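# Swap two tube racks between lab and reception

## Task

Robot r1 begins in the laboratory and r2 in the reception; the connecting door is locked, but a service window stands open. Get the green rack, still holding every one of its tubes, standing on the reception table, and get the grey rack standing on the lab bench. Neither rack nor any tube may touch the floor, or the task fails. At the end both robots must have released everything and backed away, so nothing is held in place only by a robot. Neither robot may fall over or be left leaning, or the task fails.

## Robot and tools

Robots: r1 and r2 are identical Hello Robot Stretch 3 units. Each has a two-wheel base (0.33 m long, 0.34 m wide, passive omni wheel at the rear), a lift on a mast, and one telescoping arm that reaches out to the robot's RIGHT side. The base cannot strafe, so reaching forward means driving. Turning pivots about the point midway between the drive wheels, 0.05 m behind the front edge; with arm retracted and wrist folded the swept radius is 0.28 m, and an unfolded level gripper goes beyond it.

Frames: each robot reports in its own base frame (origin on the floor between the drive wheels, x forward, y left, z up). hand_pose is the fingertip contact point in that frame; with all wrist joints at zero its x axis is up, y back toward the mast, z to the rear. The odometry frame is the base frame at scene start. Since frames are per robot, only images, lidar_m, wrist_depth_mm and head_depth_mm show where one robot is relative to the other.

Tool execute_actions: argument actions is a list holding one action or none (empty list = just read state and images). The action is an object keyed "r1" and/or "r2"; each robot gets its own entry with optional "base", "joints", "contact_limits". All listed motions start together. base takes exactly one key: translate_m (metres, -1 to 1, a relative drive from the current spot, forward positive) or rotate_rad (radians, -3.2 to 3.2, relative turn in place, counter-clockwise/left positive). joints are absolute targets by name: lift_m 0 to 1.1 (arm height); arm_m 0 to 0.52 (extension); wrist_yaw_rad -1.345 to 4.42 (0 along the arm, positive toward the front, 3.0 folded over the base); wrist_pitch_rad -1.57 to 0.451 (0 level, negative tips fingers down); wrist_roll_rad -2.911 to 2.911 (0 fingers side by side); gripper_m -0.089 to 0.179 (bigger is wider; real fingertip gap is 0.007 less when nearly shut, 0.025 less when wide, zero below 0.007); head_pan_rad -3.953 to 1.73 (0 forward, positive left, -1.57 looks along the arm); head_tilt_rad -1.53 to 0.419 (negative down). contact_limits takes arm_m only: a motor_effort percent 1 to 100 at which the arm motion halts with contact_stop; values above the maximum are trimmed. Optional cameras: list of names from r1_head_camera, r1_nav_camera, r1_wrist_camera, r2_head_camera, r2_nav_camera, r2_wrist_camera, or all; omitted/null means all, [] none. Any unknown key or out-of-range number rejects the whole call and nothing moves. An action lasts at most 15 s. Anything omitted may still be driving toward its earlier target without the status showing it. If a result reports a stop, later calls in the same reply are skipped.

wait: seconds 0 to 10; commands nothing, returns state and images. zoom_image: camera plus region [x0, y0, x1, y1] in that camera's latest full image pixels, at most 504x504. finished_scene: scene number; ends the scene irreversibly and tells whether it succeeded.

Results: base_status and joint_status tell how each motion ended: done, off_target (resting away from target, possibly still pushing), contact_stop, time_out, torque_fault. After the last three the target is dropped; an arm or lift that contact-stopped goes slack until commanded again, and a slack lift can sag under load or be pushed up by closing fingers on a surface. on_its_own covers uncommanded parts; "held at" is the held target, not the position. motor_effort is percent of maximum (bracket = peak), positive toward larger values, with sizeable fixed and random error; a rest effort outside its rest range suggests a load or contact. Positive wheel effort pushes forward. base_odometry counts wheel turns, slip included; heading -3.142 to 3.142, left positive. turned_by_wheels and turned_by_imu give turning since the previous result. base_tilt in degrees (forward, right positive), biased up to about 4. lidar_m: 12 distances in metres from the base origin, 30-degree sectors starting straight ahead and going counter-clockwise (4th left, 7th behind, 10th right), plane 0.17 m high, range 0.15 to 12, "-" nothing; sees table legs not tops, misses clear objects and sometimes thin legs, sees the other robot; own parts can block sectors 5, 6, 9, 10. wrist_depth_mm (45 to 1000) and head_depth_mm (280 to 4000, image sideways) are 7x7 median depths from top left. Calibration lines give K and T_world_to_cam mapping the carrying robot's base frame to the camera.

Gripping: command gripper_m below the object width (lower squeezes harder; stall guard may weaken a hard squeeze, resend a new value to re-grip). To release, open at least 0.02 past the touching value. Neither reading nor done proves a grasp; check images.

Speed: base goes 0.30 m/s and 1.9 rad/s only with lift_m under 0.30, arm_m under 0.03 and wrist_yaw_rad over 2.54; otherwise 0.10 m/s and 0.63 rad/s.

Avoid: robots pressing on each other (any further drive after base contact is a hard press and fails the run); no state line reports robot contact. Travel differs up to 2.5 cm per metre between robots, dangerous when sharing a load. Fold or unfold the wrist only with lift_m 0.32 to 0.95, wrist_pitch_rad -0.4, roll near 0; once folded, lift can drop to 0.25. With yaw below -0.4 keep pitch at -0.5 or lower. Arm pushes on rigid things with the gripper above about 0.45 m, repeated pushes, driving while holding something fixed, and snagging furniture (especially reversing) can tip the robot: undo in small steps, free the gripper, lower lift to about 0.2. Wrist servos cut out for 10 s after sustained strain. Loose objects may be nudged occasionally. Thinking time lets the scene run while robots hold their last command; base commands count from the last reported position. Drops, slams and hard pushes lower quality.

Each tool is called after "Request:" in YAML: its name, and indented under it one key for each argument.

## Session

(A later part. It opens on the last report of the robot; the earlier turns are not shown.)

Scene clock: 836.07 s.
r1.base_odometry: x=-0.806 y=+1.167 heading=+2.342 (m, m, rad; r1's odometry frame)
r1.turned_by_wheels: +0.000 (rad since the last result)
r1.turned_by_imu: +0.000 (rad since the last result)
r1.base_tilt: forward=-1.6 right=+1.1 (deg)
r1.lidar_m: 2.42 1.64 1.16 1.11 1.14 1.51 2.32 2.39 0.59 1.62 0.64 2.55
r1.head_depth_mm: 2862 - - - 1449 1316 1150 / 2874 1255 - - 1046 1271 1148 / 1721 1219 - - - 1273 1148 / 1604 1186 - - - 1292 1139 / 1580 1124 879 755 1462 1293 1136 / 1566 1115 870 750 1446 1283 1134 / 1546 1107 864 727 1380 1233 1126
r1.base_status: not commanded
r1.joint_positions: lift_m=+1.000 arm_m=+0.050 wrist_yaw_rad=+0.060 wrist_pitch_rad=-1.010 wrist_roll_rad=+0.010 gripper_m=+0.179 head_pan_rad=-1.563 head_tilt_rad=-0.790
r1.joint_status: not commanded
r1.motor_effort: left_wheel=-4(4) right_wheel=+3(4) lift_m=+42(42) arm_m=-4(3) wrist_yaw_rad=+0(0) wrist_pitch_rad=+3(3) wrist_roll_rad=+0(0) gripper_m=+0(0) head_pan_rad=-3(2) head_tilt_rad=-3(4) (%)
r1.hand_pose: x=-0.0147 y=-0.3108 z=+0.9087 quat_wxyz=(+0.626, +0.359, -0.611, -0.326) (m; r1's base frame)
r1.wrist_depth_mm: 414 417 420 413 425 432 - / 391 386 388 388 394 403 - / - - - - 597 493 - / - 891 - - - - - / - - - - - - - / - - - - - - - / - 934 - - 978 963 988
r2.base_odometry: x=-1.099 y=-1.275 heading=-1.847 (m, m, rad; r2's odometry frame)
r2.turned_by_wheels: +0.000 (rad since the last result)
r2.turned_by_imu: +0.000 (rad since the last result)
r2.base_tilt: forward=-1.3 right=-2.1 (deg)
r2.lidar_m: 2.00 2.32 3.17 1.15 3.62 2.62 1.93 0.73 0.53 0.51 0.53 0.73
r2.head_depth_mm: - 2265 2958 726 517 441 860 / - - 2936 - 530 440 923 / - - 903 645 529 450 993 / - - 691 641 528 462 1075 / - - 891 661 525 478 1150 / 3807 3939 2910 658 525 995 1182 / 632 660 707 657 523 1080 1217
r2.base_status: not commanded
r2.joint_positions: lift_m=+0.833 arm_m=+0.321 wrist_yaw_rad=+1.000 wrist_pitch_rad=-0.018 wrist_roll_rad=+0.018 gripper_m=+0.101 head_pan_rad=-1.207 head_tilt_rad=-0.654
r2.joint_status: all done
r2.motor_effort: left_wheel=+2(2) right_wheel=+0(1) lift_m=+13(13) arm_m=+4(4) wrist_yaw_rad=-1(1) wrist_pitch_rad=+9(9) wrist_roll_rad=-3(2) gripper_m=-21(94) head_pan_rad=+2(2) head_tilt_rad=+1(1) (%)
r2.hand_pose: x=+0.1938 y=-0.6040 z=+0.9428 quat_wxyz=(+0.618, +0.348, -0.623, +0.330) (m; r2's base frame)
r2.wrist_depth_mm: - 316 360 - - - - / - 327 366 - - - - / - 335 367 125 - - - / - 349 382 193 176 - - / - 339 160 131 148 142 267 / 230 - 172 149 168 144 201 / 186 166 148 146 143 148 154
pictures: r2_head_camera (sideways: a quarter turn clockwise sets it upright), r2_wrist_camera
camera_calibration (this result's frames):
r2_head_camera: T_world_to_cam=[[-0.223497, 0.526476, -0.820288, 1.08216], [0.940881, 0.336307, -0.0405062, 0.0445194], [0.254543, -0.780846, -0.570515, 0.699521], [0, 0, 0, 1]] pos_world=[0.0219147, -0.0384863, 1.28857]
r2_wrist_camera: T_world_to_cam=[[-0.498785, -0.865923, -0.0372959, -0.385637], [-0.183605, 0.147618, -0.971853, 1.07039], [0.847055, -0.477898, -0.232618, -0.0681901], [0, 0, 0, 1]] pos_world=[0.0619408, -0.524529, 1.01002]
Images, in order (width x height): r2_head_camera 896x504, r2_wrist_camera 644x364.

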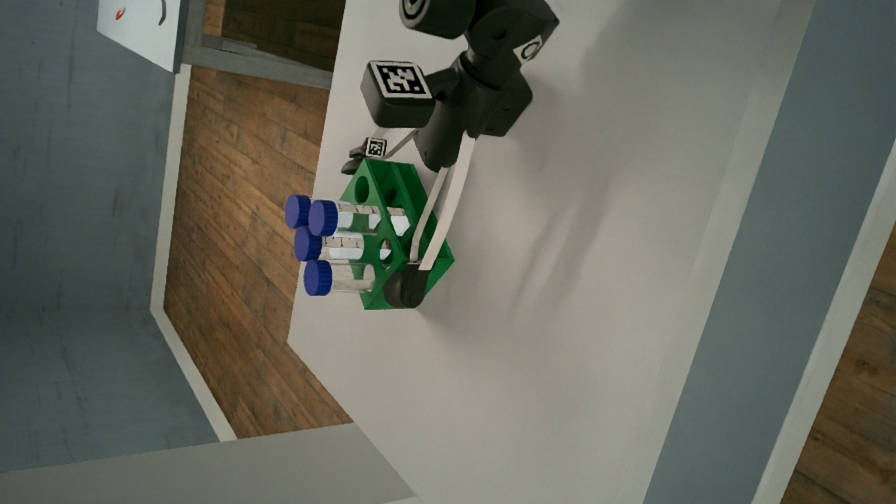

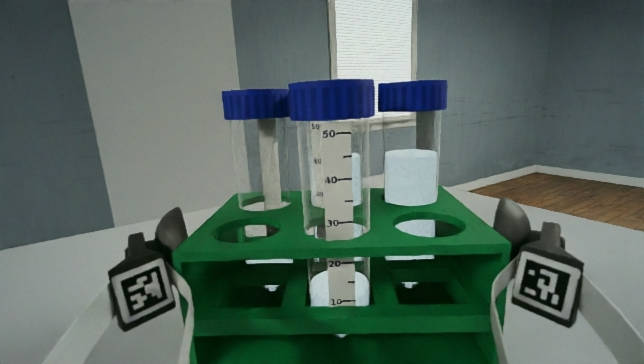

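Request:
execute_actions:
  actions:
    - {"r2": {"joints": {"lift_m": 0.855}}}
  cameras: ["r2_head_camera", "r2_wrist_camera"]

Scene clock: 842.10 s.
r1.base_odometry: x=-0.806 y=+1.167 heading=+2.342 (m, m, rad; r1's odometry frame)
r1.turned_by_wheels: +0.000 (rad since the last result)
r1.turned_by_imu: +0.000 (rad since the last result)
r1.base_tilt: forward=-1.6 right=+1.0 (deg)
r1.lidar_m: 2.43 1.64 1.17 1.11 1.14 1.51 2.32 2.39 0.59 1.62 0.64 2.55
r1.head_depth_mm: 2878 - - - 1447 1307 1149 / 2879 1253 - - 1044 1282 1147 / 1713 1218 - - - 1271 1143 / 1595 1186 - - - 1294 1140 / 1584 1128 875 757 1465 1283 1137 / 1562 1114 870 749 1446 1285 1135 / 1541 1108 864 729 1385 1232 1128
r1.base_status: not commanded
r1.joint_positions: lift_m=+1.000 arm_m=+0.050 wrist_yaw_rad=+0.060 wrist_pitch_rad=-1.010 wrist_roll_rad=+0.010 gripper_m=+0.179 head_pan_rad=-1.563 head_tilt_rad=-0.790
r1.joint_status: not commanded
r1.motor_effort: left_wheel=-4(4) right_wheel=+3(4) lift_m=+42(42) arm_m=-3(3) wrist_yaw_rad=+0(1) wrist_pitch_rad=+3(3) wrist_roll_rad=+0(0) gripper_m=+0(1) head_pan_rad=-2(2) head_tilt_rad=-4(3) (%)
r1.hand_pose: x=-0.0147 y=-0.3108 z=+0.9087 quat_wxyz=(+0.626, +0.359, -0.611, -0.326) (m; r1's base frame)
r1.wrist_depth_mm: 411 424 419 417 418 431 - / 389 390 385 388 395 393 - / - - - - 593 493 - / - 874 - - - - - / - - - - - - - / - - - - - - - / - 979 951 993 - 973 -
r2.base_odometry: x=-1.099 y=-1.275 heading=-1.847 (m, m, rad; r2's odometry frame)
r2.turned_by_wheels: +0.000 (rad since the last result)
r2.turned_by_imu: -0.001 (rad since the last result)
r2.base_tilt: forward=-1.2 right=-2.1 (deg)
r2.lidar_m: 2.01 2.32 3.21 1.15 3.63 2.62 1.93 0.73 0.53 0.51 0.53 0.73
r2.head_depth_mm: - 2255 2980 - 532 442 860 / - - 3043 - 532 440 923 / - - 902 643 530 451 991 / - - 680 641 528 461 1078 / - - 890 661 527 478 1150 / 3839 3967 2924 658 525 993 1179 / 631 660 708 657 523 1080 1215
r2.base_status: not commanded
r2.joint_positions: lift_m=+0.854 arm_m=+0.321 wrist_yaw_rad=+1.000 wrist_pitch_rad=-0.047 wrist_roll_rad=+0.018 gripper_m=+0.104 head_pan_rad=-1.207 head_tilt_rad=-0.654
r2.joint_status: all done
r2.motor_effort: left_wheel=+2(2) right_wheel=-1(1) lift_m=+43(43) arm_m=+4(3) wrist_yaw_rad=-1(0) wrist_pitch_rad=+24(24) wrist_roll_rad=-2(2) gripper_m=-19(19) head_pan_rad=+2(2) head_tilt_rad=+1(1) (%)
r2.hand_pose: x=+0.1930 y=-0.6034 z=+0.9568 quat_wxyz=(+0.623, +0.357, -0.618, +0.321) (m; r2's base frame)
r2.wrist_depth_mm: - 321 362 - - - - / - 327 369 - - - - / - 331 369 140 - - - / - 351 386 397 198 - - / - 344 168 135 162 144 - / 252 - 171 155 172 144 222 / 202 186 136 146 144 150 172
pictures: r2_head_camera (sideways: a quarter turn clockwise sets it upright), r2_wrist_camera
camera_calibration (this result's frames):
r2_head_camera: T_world_to_cam=[[-0.223497, 0.526476, -0.820288, 1.08216], [0.940881, 0.336307, -0.0405062, 0.0445194], [0.254543, -0.780846, -0.570515, 0.699521], [0, 0, 0, 1]] pos_world=[0.0219147, -0.0384863, 1.28857]
r2_wrist_camera: T_world_to_cam=[[-0.499733, -0.86532, -0.0385771, -0.3833], [-0.207779, 0.162994, -0.9645, 1.09063], [0.840889, -0.473978, -0.261248, -0.0330674], [0, 0, 0, 1]] pos_world=[0.0628679, -0.525116, 1.02849]
Images, in order (width x height): r2_head_camera 896x504, r2_wrist_camera 644x364.

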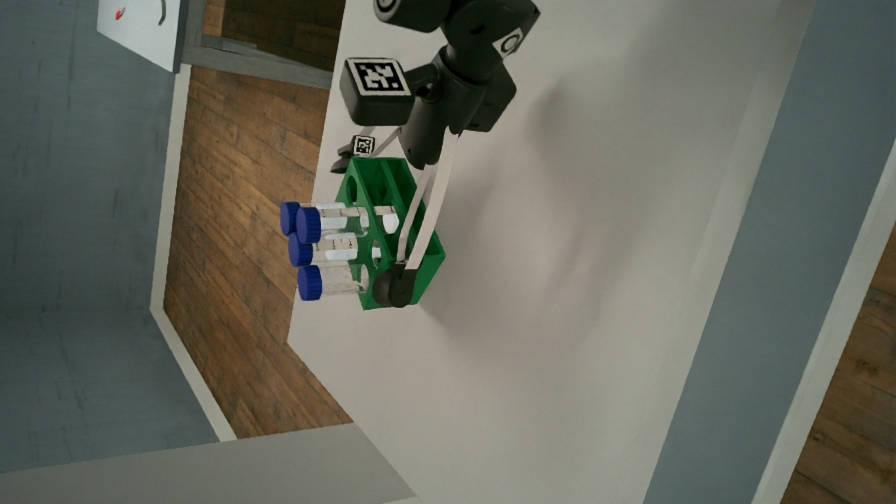

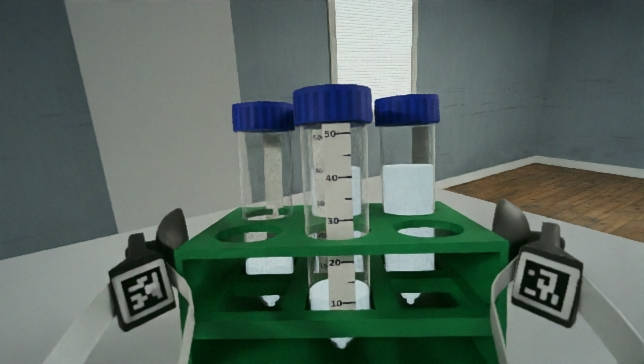

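Request:
execute_actions:
  actions:
    - {"r2": {"joints": {"lift_m": 0.875}}}
  cameras: ["r2_head_camera", "r2_wrist_camera"]

Scene clock: 850.03 s.
r1.base_odometry: x=-0.806 y=+1.167 heading=+2.342 (m, m, rad; r1's odometry frame)
r1.turned_by_wheels: +0.000 (rad since the last result)
r1.turned_by_imu: +0.000 (rad since the last result)
r1.base_tilt: forward=-1.6 right=+1.1 (deg)
r1.lidar_m: 2.42 1.64 1.16 1.11 1.14 1.52 2.32 2.38 0.59 1.61 0.64 2.55
r1.head_depth_mm: 2877 - - - 1444 1311 1149 / 2855 1254 - - 1045 1269 1150 / 1713 1220 - - - 1273 1144 / 1594 1185 - - - 1291 1139 / 1584 1129 877 752 1456 1293 1141 / 1556 1116 871 751 1442 1287 1132 / 1547 1109 864 727 1384 1238 1129
r1.base_status: not commanded
r1.joint_positions: lift_m=+1.000 arm_m=+0.050 wrist_yaw_rad=+0.060 wrist_pitch_rad=-1.010 wrist_roll_rad=+0.010 gripper_m=+0.179 head_pan_rad=-1.563 head_tilt_rad=-0.790
r1.joint_status: not commanded
r1.motor_effort: left_wheel=-4(4) right_wheel=+3(3) lift_m=+42(42) arm_m=-3(3) wrist_yaw_rad=+0(0) wrist_pitch_rad=+3(2) wrist_roll_rad=+0(0) gripper_m=+1(1) head_pan_rad=-2(2) head_tilt_rad=-3(3) (%)
r1.hand_pose: x=-0.0147 y=-0.3108 z=+0.9087 quat_wxyz=(+0.626, +0.359, -0.611, -0.326) (m; r1's base frame)
r1.wrist_depth_mm: 414 419 417 418 421 430 - / 394 389 386 394 389 400 - / - - - - 588 499 - / - 871 - - - - - / - - - - - - - / - - - - - - - / - 964 966 985 993 981 996
r2.base_odometry: x=-1.099 y=-1.275 heading=-1.847 (m, m, rad; r2's odometry frame)
r2.turned_by_wheels: +0.000 (rad since the last result)
r2.turned_by_imu: -0.001 (rad since the last result)
r2.base_tilt: forward=-1.2 right=-2.1 (deg)
r2.lidar_m: 2.00 2.32 3.18 1.16 3.62 2.62 1.92 0.73 0.53 0.51 0.53 0.73
r2.head_depth_mm: - 2276 3017 - 533 441 860 / - - 3232 603 531 440 920 / - - 746 643 529 450 992 / - - 666 641 528 462 1072 / - - 890 661 525 477 1151 / 3799 3894 2905 660 525 996 1177 / 630 660 707 658 523 1083 1218
r2.base_status: not commanded
r2.joint_positions: lift_m=+0.874 arm_m=+0.321 wrist_yaw_rad=+1.000 wrist_pitch_rad=-0.049 wrist_roll_rad=+0.018 gripper_m=+0.104 head_pan_rad=-1.207 head_tilt_rad=-0.654
r2.joint_status: all done
r2.motor_effort: left_wheel=+2(2) right_wheel=-1(1) lift_m=+42(45) arm_m=+3(5) wrist_yaw_rad=-1(1) wrist_pitch_rad=+24(24) wrist_roll_rad=-2(2) gripper_m=-19(19) head_pan_rad=+2(3) head_tilt_rad=+2(1) (%)
r2.hand_pose: x=+0.1930 y=-0.6034 z=+0.9764 quat_wxyz=(+0.623, +0.357, -0.617, +0.320) (m; r2's base frame)
r2.wrist_depth_mm: - 317 363 - - - - / - 328 370 - - - - / - 334 366 139 - - - / - 349 386 456 199 - - / - 357 168 136 162 144 - / 290 - 171 156 172 144 253 / 232 212 136 145 144 150 197
pictures: r2_head_camera (sideways: a quarter turn clockwise sets it upright), r2_wrist_camera
camera_calibration (this result's frames):
r2_head_camera: T_world_to_cam=[[-0.223497, 0.526476, -0.820288, 1.08216], [0.940881, 0.336307, -0.0405062, 0.0445194], [0.254543, -0.780846, -0.570515, 0.699521], [0, 0, 0, 1]] pos_world=[0.0219147, -0.0384863, 1.28857]
r2_wrist_camera: T_world_to_cam=[[-0.49978, -0.86529, -0.0386429, -0.382449], [-0.20891, 0.163721, -0.964133, 1.10987], [0.840581, -0.473781, -0.262593, -0.0263926], [0, 0, 0, 1]] pos_world=[0.0629095, -0.525143, 1.04836]
Images, in order (width x height): r2_head_camera 896x504, r2_wrist_camera 644x364.

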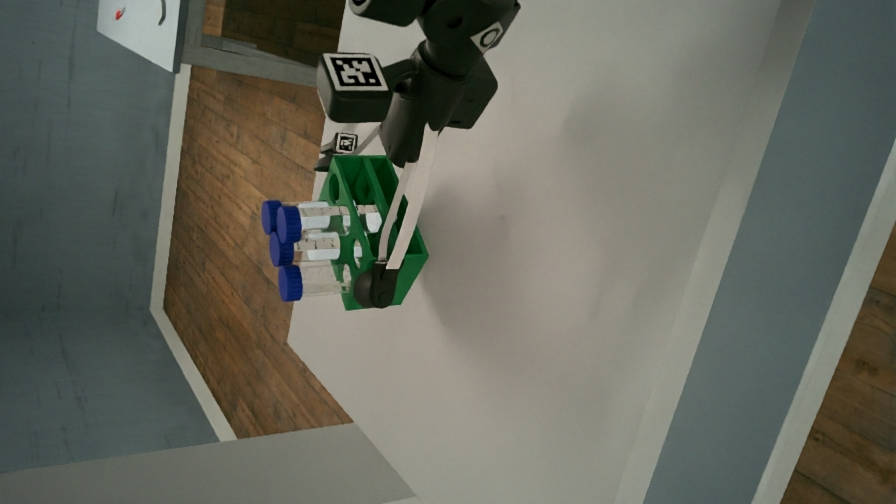

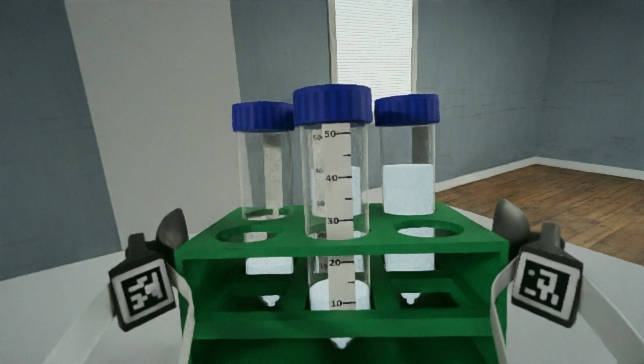

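Request:
execute_actions:
  actions:
    - {"r2": {"joints": {"arm_m": 0.005}}}
  cameras: ["r2_wrist_camera"]

Request:
execute_actions:
  actions:
    - {"r2": {"base": {"rotate_rad": 1.914}, "joints": {"head_pan_rad": -1.57, "head_tilt_rad": -0.6}}}
  cameras: ["r2_wrist_camera"]

Request:
execute_actions:
  actions:
    - {"r2": {"base": {"translate_m": 0.49}, "joints": {"wrist_yaw_rad": 0.0, "lift_m": 0.76}}}
  cameras: ["r2_wrist_camera", "r2_nav_camera"]

Scene clock: 898.90 s.
r1.base_odometry: x=-0.806 y=+1.167 heading=+2.342 (m, m, rad; r1's odometry frame)
r1.turned_by_wheels: +0.000 (rad since the last result)
r1.turned_by_imu: -0.001 (rad since the last result)
r1.base_tilt: forward=-1.5 right=+1.2 (deg)
r1.lidar_m: 2.43 1.65 1.16 1.11 1.14 1.51 2.32 2.38 0.59 1.62 0.64 2.54
r1.head_depth_mm: 2893 - - - 1450 1308 1151 / 2852 1254 - - 1052 1279 1143 / 1710 1218 - - - 1277 1145 / 1598 1180 - - - 1298 1139 / 1578 1128 880 755 1452 1287 1140 / 1562 1118 871 750 1442 1282 1133 / 1543 1108 866 728 1389 1234 1130
r1.base_status: not commanded
r1.joint_positions: lift_m=+1.000 arm_m=+0.050 wrist_yaw_rad=+0.060 wrist_pitch_rad=-1.010 wrist_roll_rad=+0.010 gripper_m=+0.179 head_pan_rad=-1.563 head_tilt_rad=-0.790
r1.joint_status: not commanded
r1.motor_effort: left_wheel=-4(4) right_wheel=+4(4) lift_m=+42(42) arm_m=-4(4) wrist_yaw_rad=+0(0) wrist_pitch_rad=+3(3) wrist_roll_rad=+0(0) gripper_m=+1(0) head_pan_rad=-2(2) head_tilt_rad=-4(3) (%)
r1.hand_pose: x=-0.0147 y=-0.3108 z=+0.9087 quat_wxyz=(+0.626, +0.359, -0.611, -0.326) (m; r1's base frame)
r1.wrist_depth_mm: 414 422 426 409 422 431 - / 383 389 392 389 399 394 - / - - - - 612 491 - / - 882 - - - - - / - - - - - - - / - - - - - - - / - 959 968 982 - - -
r2.base_odometry: x=-1.099 y=-1.275 heading=-1.847 (m, m, rad; r2's odometry frame)
r2.turned_by_wheels: +0.000 (rad since the last result)
r2.turned_by_imu: -0.001 (rad since the last result)
r2.base_tilt: forward=-1.3 right=-2.0 (deg)
r2.lidar_m: 1.99 2.31 3.18 1.15 3.62 2.63 1.93 0.73 0.53 0.51 0.53 0.73
r2.head_depth_mm: - 2285 2856 672 531 441 - / - - 2411 670 531 441 862 / - - 901 667 531 - - / - - 897 667 499 - 1147 / - - 889 641 433 472 1152 / 3829 3886 2940 419 406 989 1187 / 630 660 707 656 423 1117 1214
r2.base_status: not commanded
r2.joint_positions: lift_m=+0.874 arm_m=+0.005 wrist_yaw_rad=+1.000 wrist_pitch_rad=-0.049 wrist_roll_rad=+0.018 gripper_m=+0.104 head_pan_rad=-1.207 head_tilt_rad=-0.654
r2.joint_status: all done
r2.motor_effort: left_wheel=+2(2) right_wheel=-1(1) lift_m=+43(42) arm_m=-3(6) wrist_yaw_rad=+0(1) wrist_pitch_rad=+24(25) wrist_roll_rad=-2(2) gripper_m=-20(20) head_pan_rad=+3(2) head_tilt_rad=+1(1) (%)
r2.hand_pose: x=+0.1930 y=-0.2880 z=+0.9764 quat_wxyz=(+0.623, +0.357, -0.617, +0.320) (m; r2's base frame)
r2.wrist_depth_mm: - - 925 530 498 - - / - - 984 515 503 - - / - - - 140 493 - - / - - - 463 200 521 498 / - - 168 136 163 144 338 / - - 171 155 171 145 258 / - - 136 145 144 149 200
pictures: r2_wrist_camera
camera_calibration (this result's frames):
r2_wrist_camera: T_world_to_cam=[[-0.499765, -0.865298, -0.038644, -0.109514], [-0.208931, 0.163729, -0.964127, 1.05823], [0.840585, -0.473763, -0.262614, 0.123075], [0, 0, 0, 1]] pos_world=[0.0629112, -0.209716, 1.04835]
Images, in order (width x height): r2_wrist_camera 644x364.

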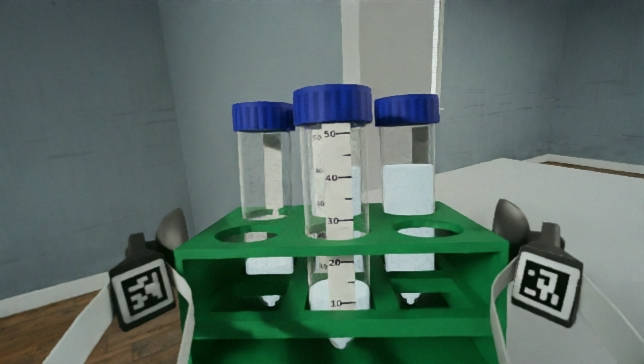

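Scene clock: 902.90 s.
r1.base_odometry: x=-0.806 y=+1.167 heading=+2.342 (m, m, rad; r1's odometry frame)
r1.turned_by_wheels: +0.000 (rad since the last result)
r1.turned_by_imu: +0.000 (rad since the last result)
r1.base_tilt: forward=-1.8 right=+1.1 (deg)
r1.lidar_m: 2.43 1.64 1.17 1.11 1.14 1.51 2.32 2.39 0.59 1.62 0.64 2.55
r1.head_depth_mm: 2858 - - - 1458 1303 1153 / 2867 1253 - - 1048 1279 1147 / 1705 1222 - - - 1268 1145 / 1587 1185 - - - 1297 1143 / 1580 1119 878 754 1453 1288 1139 / 1564 1116 869 748 1448 1281 1133 / 1547 1111 866 728 1391 1233 1130
r1.base_status: not commanded
r1.joint_positions: lift_m=+1.000 arm_m=+0.050 wrist_yaw_rad=+0.060 wrist_pitch_rad=-1.010 wrist_roll_rad=+0.010 gripper_m=+0.179 head_pan_rad=-1.563 head_tilt_rad=-0.790
r1.joint_status: not commanded
r1.motor_effort: left_wheel=-4(4) right_wheel=+3(4) lift_m=+42(42) arm_m=-4(4) wrist_yaw_rad=+0(0) wrist_pitch_rad=+3(3) wrist_roll_rad=+0(0) gripper_m=+1(1) head_pan_rad=-2(3) head_tilt_rad=-2(4) (%)
r1.hand_pose: x=-0.0147 y=-0.3108 z=+0.9087 quat_wxyz=(+0.626, +0.359, -0.611, -0.326) (m; r1's base frame)
r1.wrist_depth_mm: 417 422 425 411 424 432 - / 393 390 389 396 388 391 - / - - - - 612 503 - / - 895 - - - - - / - - - - - - - / - - - - - - - / - 974 - 978 970 981 -
r2.base_odometry: x=-1.099 y=-1.275 heading=+0.067 (m, m, rad; r2's odometry frame)
r2.turned_by_wheels: +1.914 (rad since the last result)
r2.turned_by_imu: +1.904 (rad since the last result)
r2.base_tilt: forward=-1.2 right=-2.1 (deg)
r2.lidar_m: 1.24 2.80 2.55 0.91 0.57 0.51 0.51 0.63 1.21 2.24 2.71 1.15
r2.head_depth_mm: 1849 2004 2217 2379 1843 1547 - / 1892 2070 2288 2360 1851 1548 - / 1954 2150 2389 2361 1816 1502 - / 2016 2214 2456 2347 1811 1487 1330 / 2105 2292 2563 2353 1832 1527 - / 2169 2384 2684 2327 1818 1567 - / 2230 2495 2772 2314 1849 1368 -
r2.base_status: done
r2.joint_positions: lift_m=+0.874 arm_m=+0.005 wrist_yaw_rad=+1.000 wrist_pitch_rad=-0.049 wrist_roll_rad=+0.018 gripper_m=+0.104 head_pan_rad=-1.563 head_tilt_rad=-0.606
r2.joint_status: all done
r2.motor_effort: left_wheel=-4(10) right_wheel=+4(8) lift_m=+43(43) arm_m=-3(4) wrist_yaw_rad=-1(1) wrist_pitch_rad=+24(24) wrist_roll_rad=-2(2) gripper_m=-19(19) head_pan_rad=-2(19) head_tilt_rad=+1(6) (%)
r2.hand_pose: x=+0.1930 y=-0.2880 z=+0.9764 quat_wxyz=(+0.623, +0.357, -0.617, +0.320) (m; r2's base frame)
r2.wrist_depth_mm: - - - - - - - / - - - - - - - / - - - 137 - - - / - - - - 200 - - / 929 - 168 135 163 143 - / - - 171 155 172 145 - / - - 136 146 144 149 -
pictures: r2_wrist_camera
camera_calibration (this result's frames):
r2_wrist_camera: T_world_to_cam=[[-0.499765, -0.865298, -0.0386467, -0.109513], [-0.20893, 0.163731, -0.964127, 1.05823], [0.840585, -0.473763, -0.262614, 0.123074], [0, 0, 0, 1]] pos_world=[0.0629111, -0.209718, 1.04835]
Images, in order (width x height): r2_wrist_camera 644x364.

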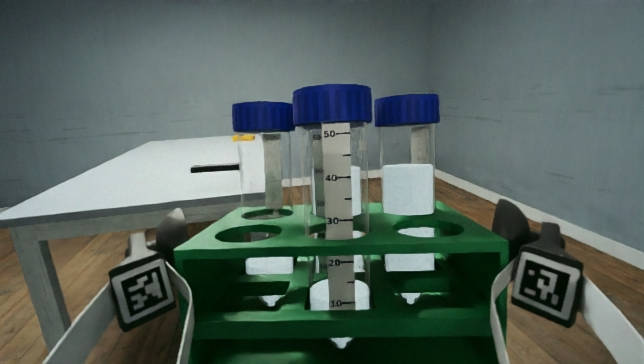

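Scene clock: 909.10 s.
r1.base_odometry: x=-0.806 y=+1.167 heading=+2.342 (m, m, rad; r1's odometry frame)
r1.turned_by_wheels: +0.000 (rad since the last result)
r1.turned_by_imu: -0.001 (rad since the last result)
r1.base_tilt: forward=-1.6 right=+1.1 (deg)
r1.lidar_m: 2.42 1.64 1.16 1.11 1.14 1.52 2.32 2.39 0.59 1.61 0.64 2.55
r1.head_depth_mm: 2868 - - - 1446 1300 1153 / 2891 1256 - - 1048 1279 1146 / 1705 1217 - - - 1277 1148 / 1595 1182 - - - 1296 1140 / 1577 1124 879 754 1459 1294 1134 / 1568 1118 871 751 1454 1284 1137 / 1547 1108 864 727 1387 1234 1130
r1.base_status: not commanded
r1.joint_positions: lift_m=+1.000 arm_m=+0.050 wrist_yaw_rad=+0.060 wrist_pitch_rad=-1.010 wrist_roll_rad=+0.010 gripper_m=+0.179 head_pan_rad=-1.563 head_tilt_rad=-0.790
r1.joint_status: not commanded
r1.motor_effort: left_wheel=-4(3) right_wheel=+4(3) lift_m=+42(42) arm_m=-4(4) wrist_yaw_rad=+1(0) wrist_pitch_rad=+3(2) wrist_roll_rad=+0(0) gripper_m=+1(0) head_pan_rad=-2(2) head_tilt_rad=-3(4) (%)
r1.hand_pose: x=-0.0147 y=-0.3108 z=+0.9087 quat_wxyz=(+0.626, +0.359, -0.611, -0.326) (m; r1's base frame)
r1.wrist_depth_mm: 416 418 424 409 415 428 - / 387 389 386 389 394 406 - / - - - - 595 497 - / - 884 - - - - - / - - - - - - - / - - - - - - - / - - 990 977 961 - -
r2.base_odometry: x=-0.610 y=-1.243 heading=+0.066 (m, m, rad; r2's odometry frame)
r2.turned_by_wheels: +0.000 (rad since the last result)
r2.turned_by_imu: -0.003 (rad since the last result)
r2.base_tilt: forward=-1.2 right=-2.1 (deg)
r2.lidar_m: 0.74 2.66 2.36 1.70 1.08 0.97 0.98 1.19 2.27 2.40 0.76 0.75
r2.head_depth_mm: 1983 2162 2386 2371 1841 1500 1262 / 2046 2238 2474 2363 1830 1462 1259 / 2112 2326 2574 2375 547 527 1279 / 2197 2386 2653 2333 560 526 - / 2236 2492 2781 2338 1820 1405 1259 / 2288 2570 2809 2346 1803 1485 1255 / 2410 2675 2937 2312 1821 1483 1250
r2.base_status: done
r2.joint_positions: lift_m=+0.761 arm_m=+0.005 wrist_yaw_rad=+0.002 wrist_pitch_rad=-0.049 wrist_roll_rad=+0.018 gripper_m=+0.104 head_pan_rad=-1.563 head_tilt_rad=-0.606
r2.joint_status: all done
r2.motor_effort: left_wheel=-4(6) right_wheel=+4(9) lift_m=+16(40) arm_m=-3(3) wrist_yaw_rad=-3(6) wrist_pitch_rad=+24(25) wrist_roll_rad=-2(2) gripper_m=-20(19) head_pan_rad=-2(3) head_tilt_rad=+2(2) (%)
r2.hand_pose: x=-0.0210 y=-0.4050 z=+0.8626 quat_wxyz=(+0.701, +0.018, -0.713, -0.017) (m; r2's base frame)
r2.wrist_depth_mm: - - - - - - - / - - - - - - - / - - - 134 - - - / - - - - 199 - - / - - 168 136 162 143 - / - - 170 155 171 144 - / - - 136 146 144 150 -
pictures: r2_nav_camera (sideways: a quarter turn counterclockwise sets it upright), r2_wrist_camera
camera_calibration (this result's frames):
r2_nav_camera: T_world_to_cam=[[-0.0185426, -0.53865, 0.842326, -1.05399], [-0.999367, -0.0155862, -0.0319666, 0.0908964], [0.0303475, -0.842386, -0.53802, 0.657542], [0, 0, 0, 1]] pos_world=[0.0513405, -0.0124108, 1.24448]
r2_wrist_camera: T_world_to_cam=[[-0.998047, -0.0490478, -0.0386756, -0.00189504], [0.0243341, 0.264946, -0.963956, 0.96871], [0.0575269, -0.963015, -0.263235, 0.00354886], [0, 0, 0, 1]] pos_world=[-0.0256681, -0.253331, 0.934655]
Images, in order (width x height): r2_nav_camera 672x504, r2_wrist_camera 644x364.

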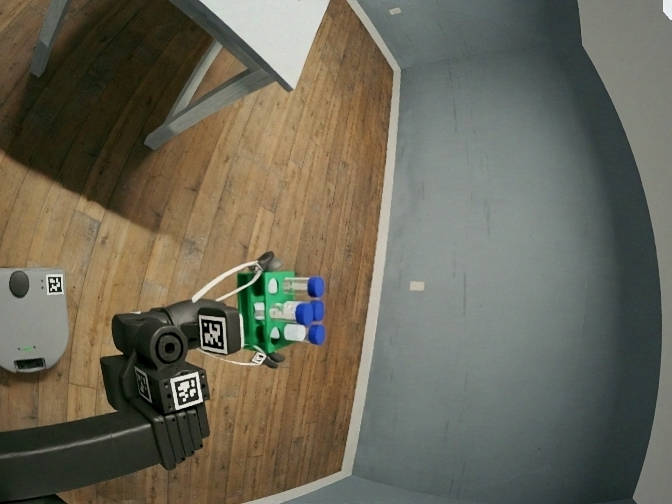

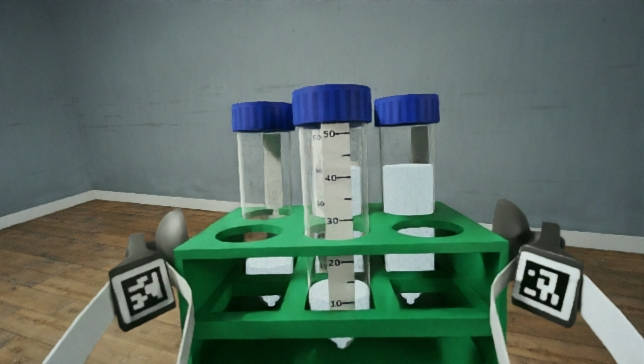

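Request:
execute_actions:
  actions:
    - {"r2": {"base": {"rotate_rad": 1.235}, "joints": {"arm_m": 0.45}}}
  cameras: ["r2_wrist_camera", "r2_head_camera"]

Scene clock: 918.40 s.
r1.base_odometry: x=-0.806 y=+1.167 heading=+2.342 (m, m, rad; r1's odometry frame)
r1.turned_by_wheels: +0.000 (rad since the last result)
r1.turned_by_imu: -0.001 (rad since the last result)
r1.base_tilt: forward=-1.6 right=+1.0 (deg)
r1.lidar_m: 2.42 1.64 1.17 1.11 1.14 1.51 2.32 2.38 0.59 1.62 0.64 2.55
r1.head_depth_mm: 2870 - - - 1445 1307 1153 / 2919 1253 - - 1042 1277 1144 / 1711 1216 - - - 1278 1144 / 1600 1185 - - - 1295 1145 / 1581 1125 878 755 1454 1296 1140 / 1555 1119 871 749 1454 1281 1136 / 1553 1113 865 728 1389 1233 1131
r1.base_status: not commanded
r1.joint_positions: lift_m=+1.000 arm_m=+0.050 wrist_yaw_rad=+0.060 wrist_pitch_rad=-1.010 wrist_roll_rad=+0.010 gripper_m=+0.179 head_pan_rad=-1.563 head_tilt_rad=-0.790
r1.joint_status: not commanded
r1.motor_effort: left_wheel=-4(4) right_wheel=+3(3) lift_m=+42(42) arm_m=-3(3) wrist_yaw_rad=+0(0) wrist_pitch_rad=+3(3) wrist_roll_rad=+0(0) gripper_m=+1(0) head_pan_rad=-2(3) head_tilt_rad=-3(3) (%)
r1.hand_pose: x=-0.0147 y=-0.3108 z=+0.9087 quat_wxyz=(+0.626, +0.359, -0.611, -0.326) (m; r1's base frame)
r1.wrist_depth_mm: 416 414 423 416 418 433 - / 384 385 383 390 393 393 - / - - - - 585 505 - / - 885 - - - - - / - - - - - - - / - - - - - - - / - 970 976 982 932 972 -
r2.base_odometry: x=-0.610 y=-1.243 heading=+1.301 (m, m, rad; r2's odometry frame)
r2.turned_by_wheels: +1.235 (rad since the last result)
r2.turned_by_imu: +1.227 (rad since the last result)
r2.base_tilt: forward=-1.3 right=-2.0 (deg)
r2.lidar_m: 2.35 1.38 1.01 0.97 1.01 1.39 2.40 2.49 0.75 1.21 0.74 2.45
r2.head_depth_mm: 2898 3235 3388 971 890 1511 - / 2878 3198 1362 1010 - 1457 1230 / 2888 3105 1353 - 1670 1491 1262 / 2916 3077 1342 886 1664 1484 1255 / 2911 3076 1347 958 1659 1481 1258 / 2870 3110 1339 954 1654 1492 1219 / 2874 3236 3322 949 900 1089 1223
r2.base_status: done
r2.joint_positions: lift_m=+0.761 arm_m=+0.450 wrist_yaw_rad=+0.001 wrist_pitch_rad=-0.049 wrist_roll_rad=+0.018 gripper_m=+0.104 head_pan_rad=-1.563 head_tilt_rad=-0.606
r2.joint_status: all done
r2.motor_effort: left_wheel=-3(10) right_wheel=+3(9) lift_m=+16(16) arm_m=+4(5) wrist_yaw_rad=-1(2) wrist_pitch_rad=+24(24) wrist_roll_rad=-2(2) gripper_m=-19(20) head_pan_rad=-2(2) head_tilt_rad=+2(2) (%)
r2.hand_pose: x=-0.0212 y=-0.8494 z=+0.8626 quat_wxyz=(+0.701, +0.018, -0.713, -0.018) (m; r2's base frame)
r2.wrist_depth_mm: - - - - - - - / - - - - - - - / - - - 139 869 - - / - - 674 526 198 592 - / - 462 167 136 163 143 376 / 330 - 172 155 171 145 291 / 261 242 136 146 144 150 225
pictures: r2_head_camera (sideways: a quarter turn clockwise sets it upright), r2_wrist_camera
camera_calibration (this result's frames):
r2_head_camera: T_world_to_cam=[[-0.0255092, 0.530834, -0.847092, 1.1159], [0.999109, -0.0149562, -0.0394594, 0.0428038], [-0.0336156, -0.847344, -0.52998, 0.648541], [0, 0, 0, 1]] pos_world=[0.00750118, -0.0421818, 1.29067]
r2_wrist_camera: T_world_to_cam=[[-0.998104, -0.0478802, -0.0386775, -0.0229984], [0.0246458, 0.264918, -0.963956, 1.08645], [0.0564008, -0.963082, -0.263235, -0.424503], [0, 0, 0, 1]] pos_world=[-0.0257889, -0.697752, 0.934655]
Images, in order (width x height): r2_head_camera 896x504, r2_wrist_camera 644x364.

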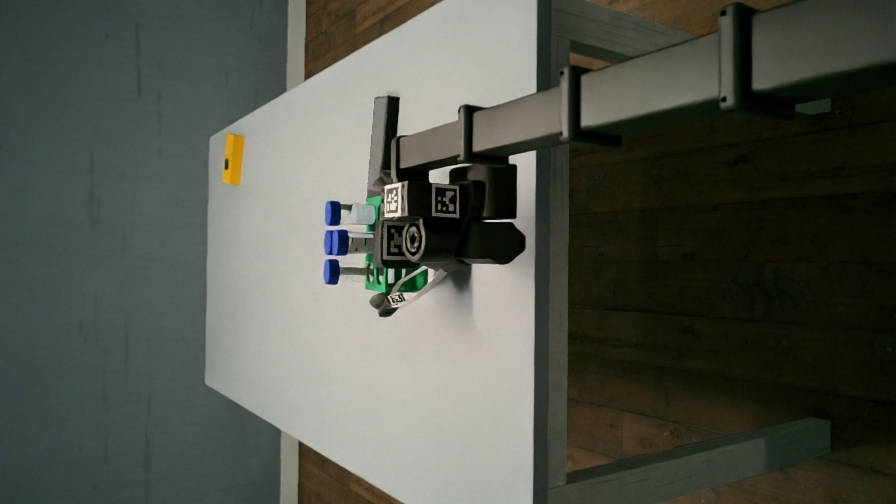

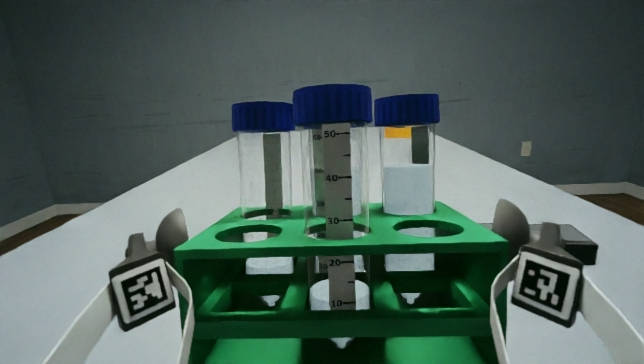

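Request:
execute_actions:
  actions:
    - {"r2": {"joints": {"lift_m": 0.70}}}
  cameras: ["r2_wrist_camera"]

Scene clock: 934.17 s.
r1.base_odometry: x=-0.806 y=+1.167 heading=+2.342 (m, m, rad; r1's odometry frame)
r1.turned_by_wheels: +0.000 (rad since the last result)
r1.turned_by_imu: -0.001 (rad since the last result)
r1.base_tilt: forward=-1.6 right=+1.1 (deg)
r1.lidar_m: 2.42 1.64 1.17 1.11 1.14 1.51 2.32 2.38 0.59 1.61 0.64 2.55
r1.head_depth_mm: 2881 - - - 1452 1313 1151 / 2876 1257 - - 1049 1279 1152 / 1716 1222 - - - 1275 1145 / 1592 1182 - - - 1287 1141 / 1572 1126 879 754 1460 1291 1141 / 1571 1119 869 750 1451 1282 1135 / 1544 1110 865 728 1385 1235 1134
r1.base_status: not commanded
r1.joint_positions: lift_m=+1.000 arm_m=+0.050 wrist_yaw_rad=+0.060 wrist_pitch_rad=-1.010 wrist_roll_rad=+0.010 gripper_m=+0.179 head_pan_rad=-1.563 head_tilt_rad=-0.790
r1.joint_status: not commanded
r1.motor_effort: left_wheel=-3(4) right_wheel=+3(4) lift_m=+42(42) arm_m=-3(3) wrist_yaw_rad=+1(1) wrist_pitch_rad=+2(3) wrist_roll_rad=+0(0) gripper_m=+0(0) head_pan_rad=-2(3) head_tilt_rad=-4(4) (%)
r1.hand_pose: x=-0.0147 y=-0.3108 z=+0.9087 quat_wxyz=(+0.626, +0.359, -0.611, -0.326) (m; r1's base frame)
r1.wrist_depth_mm: 418 424 421 420 414 431 - / 396 386 385 393 391 393 - / - - - - 601 496 - / - 886 - - - - - / - - - - - - - / - - - - - - - / - 974 990 983 - 989 -
r2.base_odometry: x=-0.610 y=-1.243 heading=+1.301 (m, m, rad; r2's odometry frame)
r2.turned_by_wheels: +0.000 (rad since the last result)
r2.turned_by_imu: -0.001 (rad since the last result)
r2.base_tilt: forward=-1.3 right=-2.0 (deg)
r2.lidar_m: 2.36 1.38 1.01 0.97 1.01 1.38 2.39 2.48 0.75 1.21 0.75 2.46
r2.head_depth_mm: 2924 3157 3355 970 888 1391 1299 / 2944 3162 1357 972 870 - 1236 / 2914 3051 1355 1052 1751 1499 1261 / 2897 3050 1353 942 1718 1488 1258 / 2880 3033 1340 956 1654 1489 1252 / 2892 3092 1338 953 1659 1485 1224 / 2888 3204 3235 951 899 1090 1217
r2.base_status: not commanded
r2.joint_positions: lift_m=+0.701 arm_m=+0.450 wrist_yaw_rad=+0.001 wrist_pitch_rad=-0.023 wrist_roll_rad=+0.018 gripper_m=+0.104 head_pan_rad=-1.563 head_tilt_rad=-0.606
r2.joint_status: all done
r2.motor_effort: left_wheel=-3(3) right_wheel=+3(3) lift_m=+14(14) arm_m=+3(4) wrist_yaw_rad=-1(1) wrist_pitch_rad=+12(24) wrist_roll_rad=-2(2) gripper_m=-19(19) head_pan_rad=-2(2) head_tilt_rad=+2(2) (%)
r2.hand_pose: x=-0.0212 y=-0.8503 z=+0.8094 quat_wxyz=(+0.701, +0.009, -0.713, -0.008) (m; r2's base frame)
r2.wrist_depth_mm: - - - - - - - / - - - - - - - / - - - 168 888 - - / - 536 502 193 177 434 417 / 327 332 159 132 158 143 273 / 230 - 171 148 168 143 205 / 187 168 147 145 143 154 156
pictures: r2_wrist_camera
camera_calibration (this result's frames):
r2_wrist_camera: T_world_to_cam=[[-0.998105, -0.0488814, -0.0373825, -0.0269968], [0.0246199, 0.239543, -0.970574, 1.01918], [0.0563977, -0.969655, -0.237885, -0.465469], [0, 0, 0, 1]] pos_world=[-0.0257864, -0.696801, 0.877454]
Images, in order (width x height): r2_wrist_camera 644x364.

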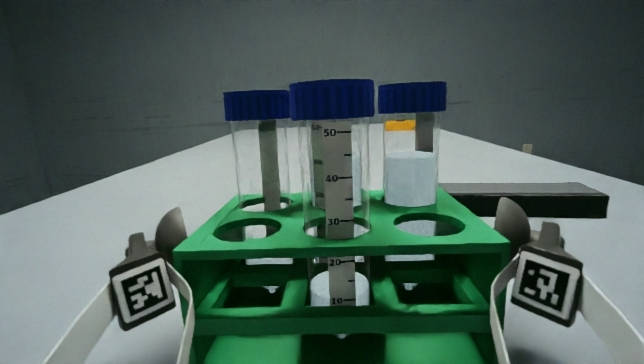

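The rack is now level and resting on the table (wrist load dropped). Releasing and retracting.

Request:
execute_actions:
  actions:
    - {"r2": {"joints": {"gripper_m": 0.179}}}
  cameras: []

Request:
execute_actions:
  actions:
    - {"r2": {"joints": {"arm_m": 0.2}}}
  cameras: ["r2_wrist_camera", "r2_head_camera", "r1_nav_camera", "r1_wrist_camera"]

Scene clock: 940.07 s.
r1.base_odometry: x=-0.806 y=+1.167 heading=+2.342 (m, m, rad; r1's odometry frame)
r1.turned_by_wheels: +0.000 (rad since the last result)
r1.turned_by_imu: +0.000 (rad since the last result)
r1.base_tilt: forward=-1.7 right=+1.1 (deg)
r1.lidar_m: 2.42 1.64 1.16 1.11 1.14 1.51 2.32 2.38 0.59 1.61 0.64 2.55
r1.head_depth_mm: 2860 - - - 1448 1306 1153 / 2859 1255 - - 1049 1284 1150 / 1711 1224 - - - 1273 1143 / 1596 1186 - - - 1298 1138 / 1580 1124 877 754 1463 1293 1144 / 1557 1118 869 750 1446 1285 1137 / 1539 1110 863 729 1385 1235 1131
r1.base_status: not commanded
r1.joint_positions: lift_m=+1.000 arm_m=+0.050 wrist_yaw_rad=+0.060 wrist_pitch_rad=-1.010 wrist_roll_rad=+0.010 gripper_m=+0.179 head_pan_rad=-1.563 head_tilt_rad=-0.790
r1.joint_status: not commanded
r1.motor_effort: left_wheel=-4(4) right_wheel=+4(3) lift_m=+42(42) arm_m=-4(3) wrist_yaw_rad=+1(1) wrist_pitch_rad=+3(3) wrist_roll_rad=+0(0) gripper_m=+0(0) head_pan_rad=-2(3) head_tilt_rad=-4(3) (%)
r1.hand_pose: x=-0.0147 y=-0.3108 z=+0.9087 quat_wxyz=(+0.626, +0.359, -0.611, -0.326) (m; r1's base frame)
r1.wrist_depth_mm: 416 426 418 414 420 433 - / 385 394 389 389 391 394 - / - - - - 607 490 - / - 862 - - - - - / - - - - - - - / - - - - - - - / - 986 967 962 - 997 -
r2.base_odometry: x=-0.610 y=-1.243 heading=+1.301 (m, m, rad; r2's odometry frame)
r2.turned_by_wheels: +0.000 (rad since the last result)
r2.turned_by_imu: -0.001 (rad since the last result)
r2.base_tilt: forward=-1.3 right=-2.1 (deg)
r2.lidar_m: 2.35 1.38 1.01 0.98 1.01 1.39 2.39 2.49 0.75 1.21 0.75 2.46
r2.head_depth_mm: 2900 3234 3346 972 889 1389 1303 / 2962 3175 1368 975 871 - 1235 / 2921 3059 1367 1051 1754 1500 1257 / 2918 3077 1346 936 1712 1497 1255 / 2928 3081 1334 953 1655 1481 1253 / 2916 3108 1335 957 1658 1479 1223 / 2891 3170 3224 946 900 1084 1219
r2.base_status: not commanded
r2.joint_positions: lift_m=+0.701 arm_m=+0.450 wrist_yaw_rad=+0.001 wrist_pitch_rad=-0.023 wrist_roll_rad=+0.018 gripper_m=+0.179 head_pan_rad=-1.563 head_tilt_rad=-0.606
r2.joint_status: all done
r2.motor_effort: left_wheel=-3(3) right_wheel=+3(3) lift_m=+14(14) arm_m=+3(4) wrist_yaw_rad=-1(1) wrist_pitch_rad=+12(14) wrist_roll_rad=-2(2) gripper_m=+0(84) head_pan_rad=-2(3) head_tilt_rad=+2(2) (%)
r2.hand_pose: x=-0.0212 y=-0.8503 z=+0.8093 quat_wxyz=(+0.701, +0.009, -0.713, -0.008) (m; r2's base frame)
r2.wrist_depth_mm: - - - - - - - / - - - - - - - / - - - 125 843 - - / - 541 501 191 178 439 420 / 330 343 164 134 152 201 287 / 231 206 172 153 174 145 - / 168 172 138 147 145 149 153
pictures: none
No camera images: the call's "cameras" was empty. Leave "cameras" out to get every camera's image.

Scene clock: 943.13 s.
r1.base_odometry: x=-0.806 y=+1.167 heading=+2.342 (m, m, rad; r1's odometry frame)
r1.turned_by_wheels: +0.000 (rad since the last result)
r1.turned_by_imu: +0.000 (rad since the last result)
r1.base_tilt: forward=-1.6 right=+1.1 (deg)
r1.lidar_m: 2.42 1.64 1.17 1.11 1.14 1.52 2.32 2.38 0.59 1.61 0.64 2.54
r1.head_depth_mm: 2869 - - - 1451 1308 1150 / 2885 1252 - - 1043 1276 1145 / 1713 1220 - - - 1284 1142 / 1595 1184 - - - 1294 1142 / 1579 1123 876 754 1462 1289 1138 / 1562 1113 869 750 1441 1288 1134 / 1546 1111 862 727 1387 1239 1130
r1.base_status: not commanded
r1.joint_positions: lift_m=+1.000 arm_m=+0.050 wrist_yaw_rad=+0.060 wrist_pitch_rad=-1.010 wrist_roll_rad=+0.010 gripper_m=+0.179 head_pan_rad=-1.563 head_tilt_rad=-0.790
r1.joint_status: not commanded
r1.motor_effort: left_wheel=-4(4) right_wheel=+3(4) lift_m=+42(42) arm_m=-4(3) wrist_yaw_rad=+0(0) wrist_pitch_rad=+3(3) wrist_roll_rad=+0(0) gripper_m=+0(1) head_pan_rad=-3(3) head_tilt_rad=-4(3) (%)
r1.hand_pose: x=-0.0147 y=-0.3108 z=+0.9087 quat_wxyz=(+0.626, +0.359, -0.611, -0.326) (m; r1's base frame)
r1.wrist_depth_mm: 414 419 420 408 420 427 - / 387 391 386 388 391 396 - / - - - - 615 500 - / - 863 - - - - - / - - - - - - - / - - - - - - - / - 975 971 - 964 944 -
r2.base_odometry: x=-0.610 y=-1.243 heading=+1.301 (m, m, rad; r2's odometry frame)
r2.turned_by_wheels: +0.000 (rad since the last result)
r2.turned_by_imu: -0.001 (rad since the last result)
r2.base_tilt: forward=-1.3 right=-2.1 (deg)
r2.lidar_m: 2.36 1.38 1.01 0.97 1.01 1.39 2.39 2.48 0.75 1.21 0.74 2.46
r2.head_depth_mm: 2915 3261 3327 974 892 1389 1299 / 2890 3170 1369 969 1501 - 1261 / 2904 3099 1358 952 868 - 1239 / 2886 3086 1345 932 865 1449 1256 / 2908 3085 1338 955 1657 1487 1256 / 2871 3130 1336 954 1651 1489 1228 / 2846 3221 3254 952 898 1089 1219
r2.base_status: not commanded
r2.joint_positions: lift_m=+0.701 arm_m=+0.200 wrist_yaw_rad=+0.001 wrist_pitch_rad=-0.022 wrist_roll_rad=+0.018 gripper_m=+0.179 head_pan_rad=-1.563 head_tilt_rad=-0.606
r2.joint_status: all done
r2.motor_effort: left_wheel=-3(3) right_wheel=+3(3) lift_m=+14(14) arm_m=-3(1) wrist_yaw_rad=-1(1) wrist_pitch_rad=+11(12) wrist_roll_rad=-2(2) gripper_m=+0(0) head_pan_rad=-2(2) head_tilt_rad=+1(2) (%)
r2.hand_pose: x=-0.0212 y=-0.6009 z=+0.8096 quat_wxyz=(+0.701, +0.008, -0.713, -0.008) (m; r2's base frame)
r2.wrist_depth_mm: - - - - - - - / - - - - - - - / - - - - - - - / - 564 515 399 418 437 425 / 334 345 309 300 293 285 289 / 243 238 236 235 231 230 - / 288 284 283 279 278 272 308
pictures: r1_nav_camera (sideways: a quarter turn counterclockwise sets it upright), r1_wrist_camera, r2_head_camera (sideways: a quarter turn clockwise sets it upright), r2_wrist_camera
camera_calibration (this result's frames):
r1_nav_camera: T_world_to_cam=[[-0.0169048, -0.733585, 0.679387, -0.849497], [-0.999211, -0.012024, -0.037846, 0.103286], [0.0359322, -0.679491, -0.732804, 0.909634], [0, 0, 0, 1]] pos_world=[0.0561593, -0.00384831, 1.24763]
r1_wrist_camera: T_world_to_cam=[[-0.997249, -0.0741123, 0.00113723, -0.0380029], [-0.0683585, 0.913679, -0.400647, 0.680725], [0.0286538, -0.399622, -0.916232, 0.868507], [0, 0, 0, 1]] pos_world=[-0.016251, -0.277706, 1.06853]
r2_head_camera: T_world_to_cam=[[-0.0255088, 0.530786, -0.847122, 1.11594], [0.999109, -0.0149584, -0.0394581, 0.0428022], [-0.0336154, -0.847374, -0.529932, 0.648478], [0, 0, 0, 1]] pos_world=[0.00750118, -0.0421824, 1.29068]
r2_wrist_camera: T_world_to_cam=[[-0.998112, -0.048915, -0.0371492, -0.0150077], [0.0244301, 0.238767, -0.97077, 0.959316], [0.0563551, -0.969844, -0.237121, -0.224322], [0, 0, 0, 1]] pos_world=[-0.0257739, -0.447344, 0.877526]
Images, in order (width x height): r1_nav_camera 672x504, r1_wrist_camera 644x364, r2_head_camera 896x504, r2_wrist_camera 644x364.

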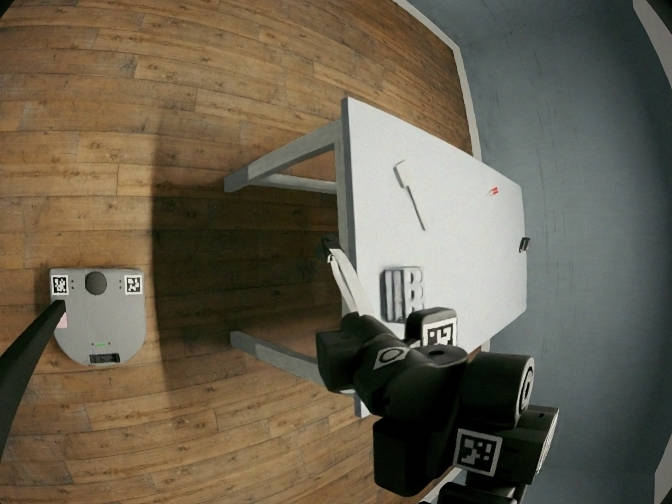

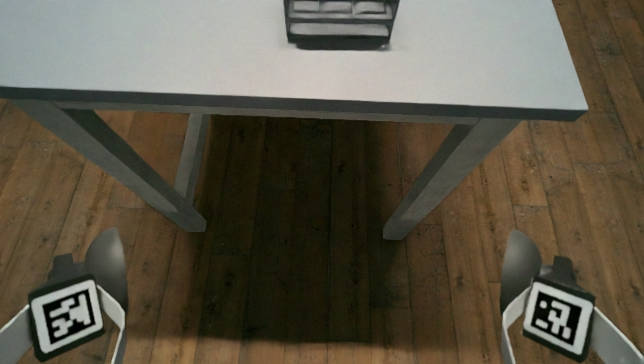

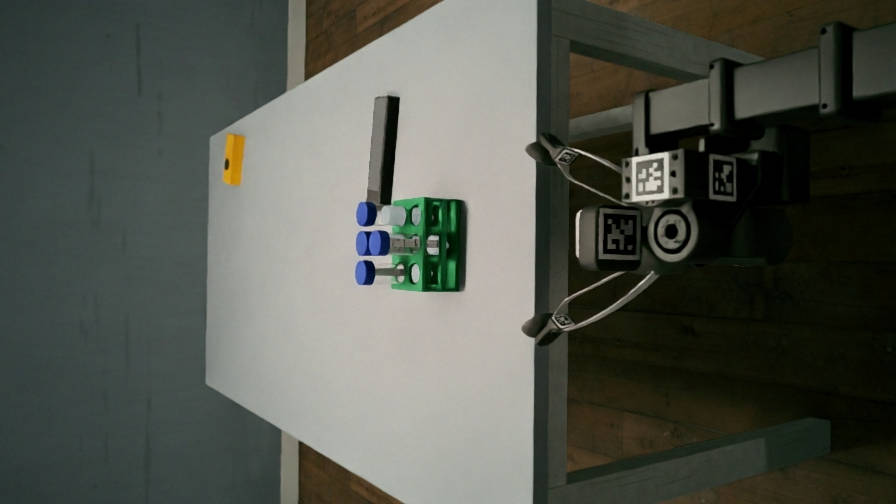

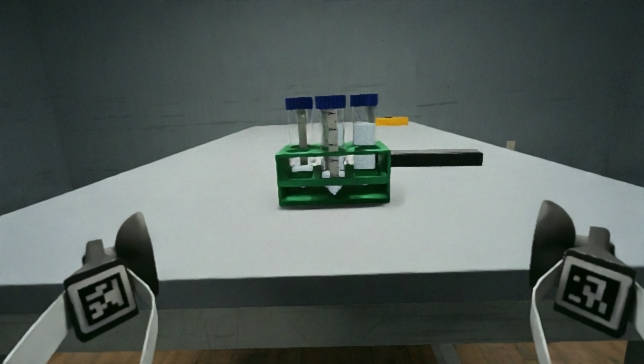

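Both racks are standing where they should be, the green one with all 4 tubes, and both robots are clear.

Request:
finished_scene:
  scene: 2

The scene is finished: the task was done.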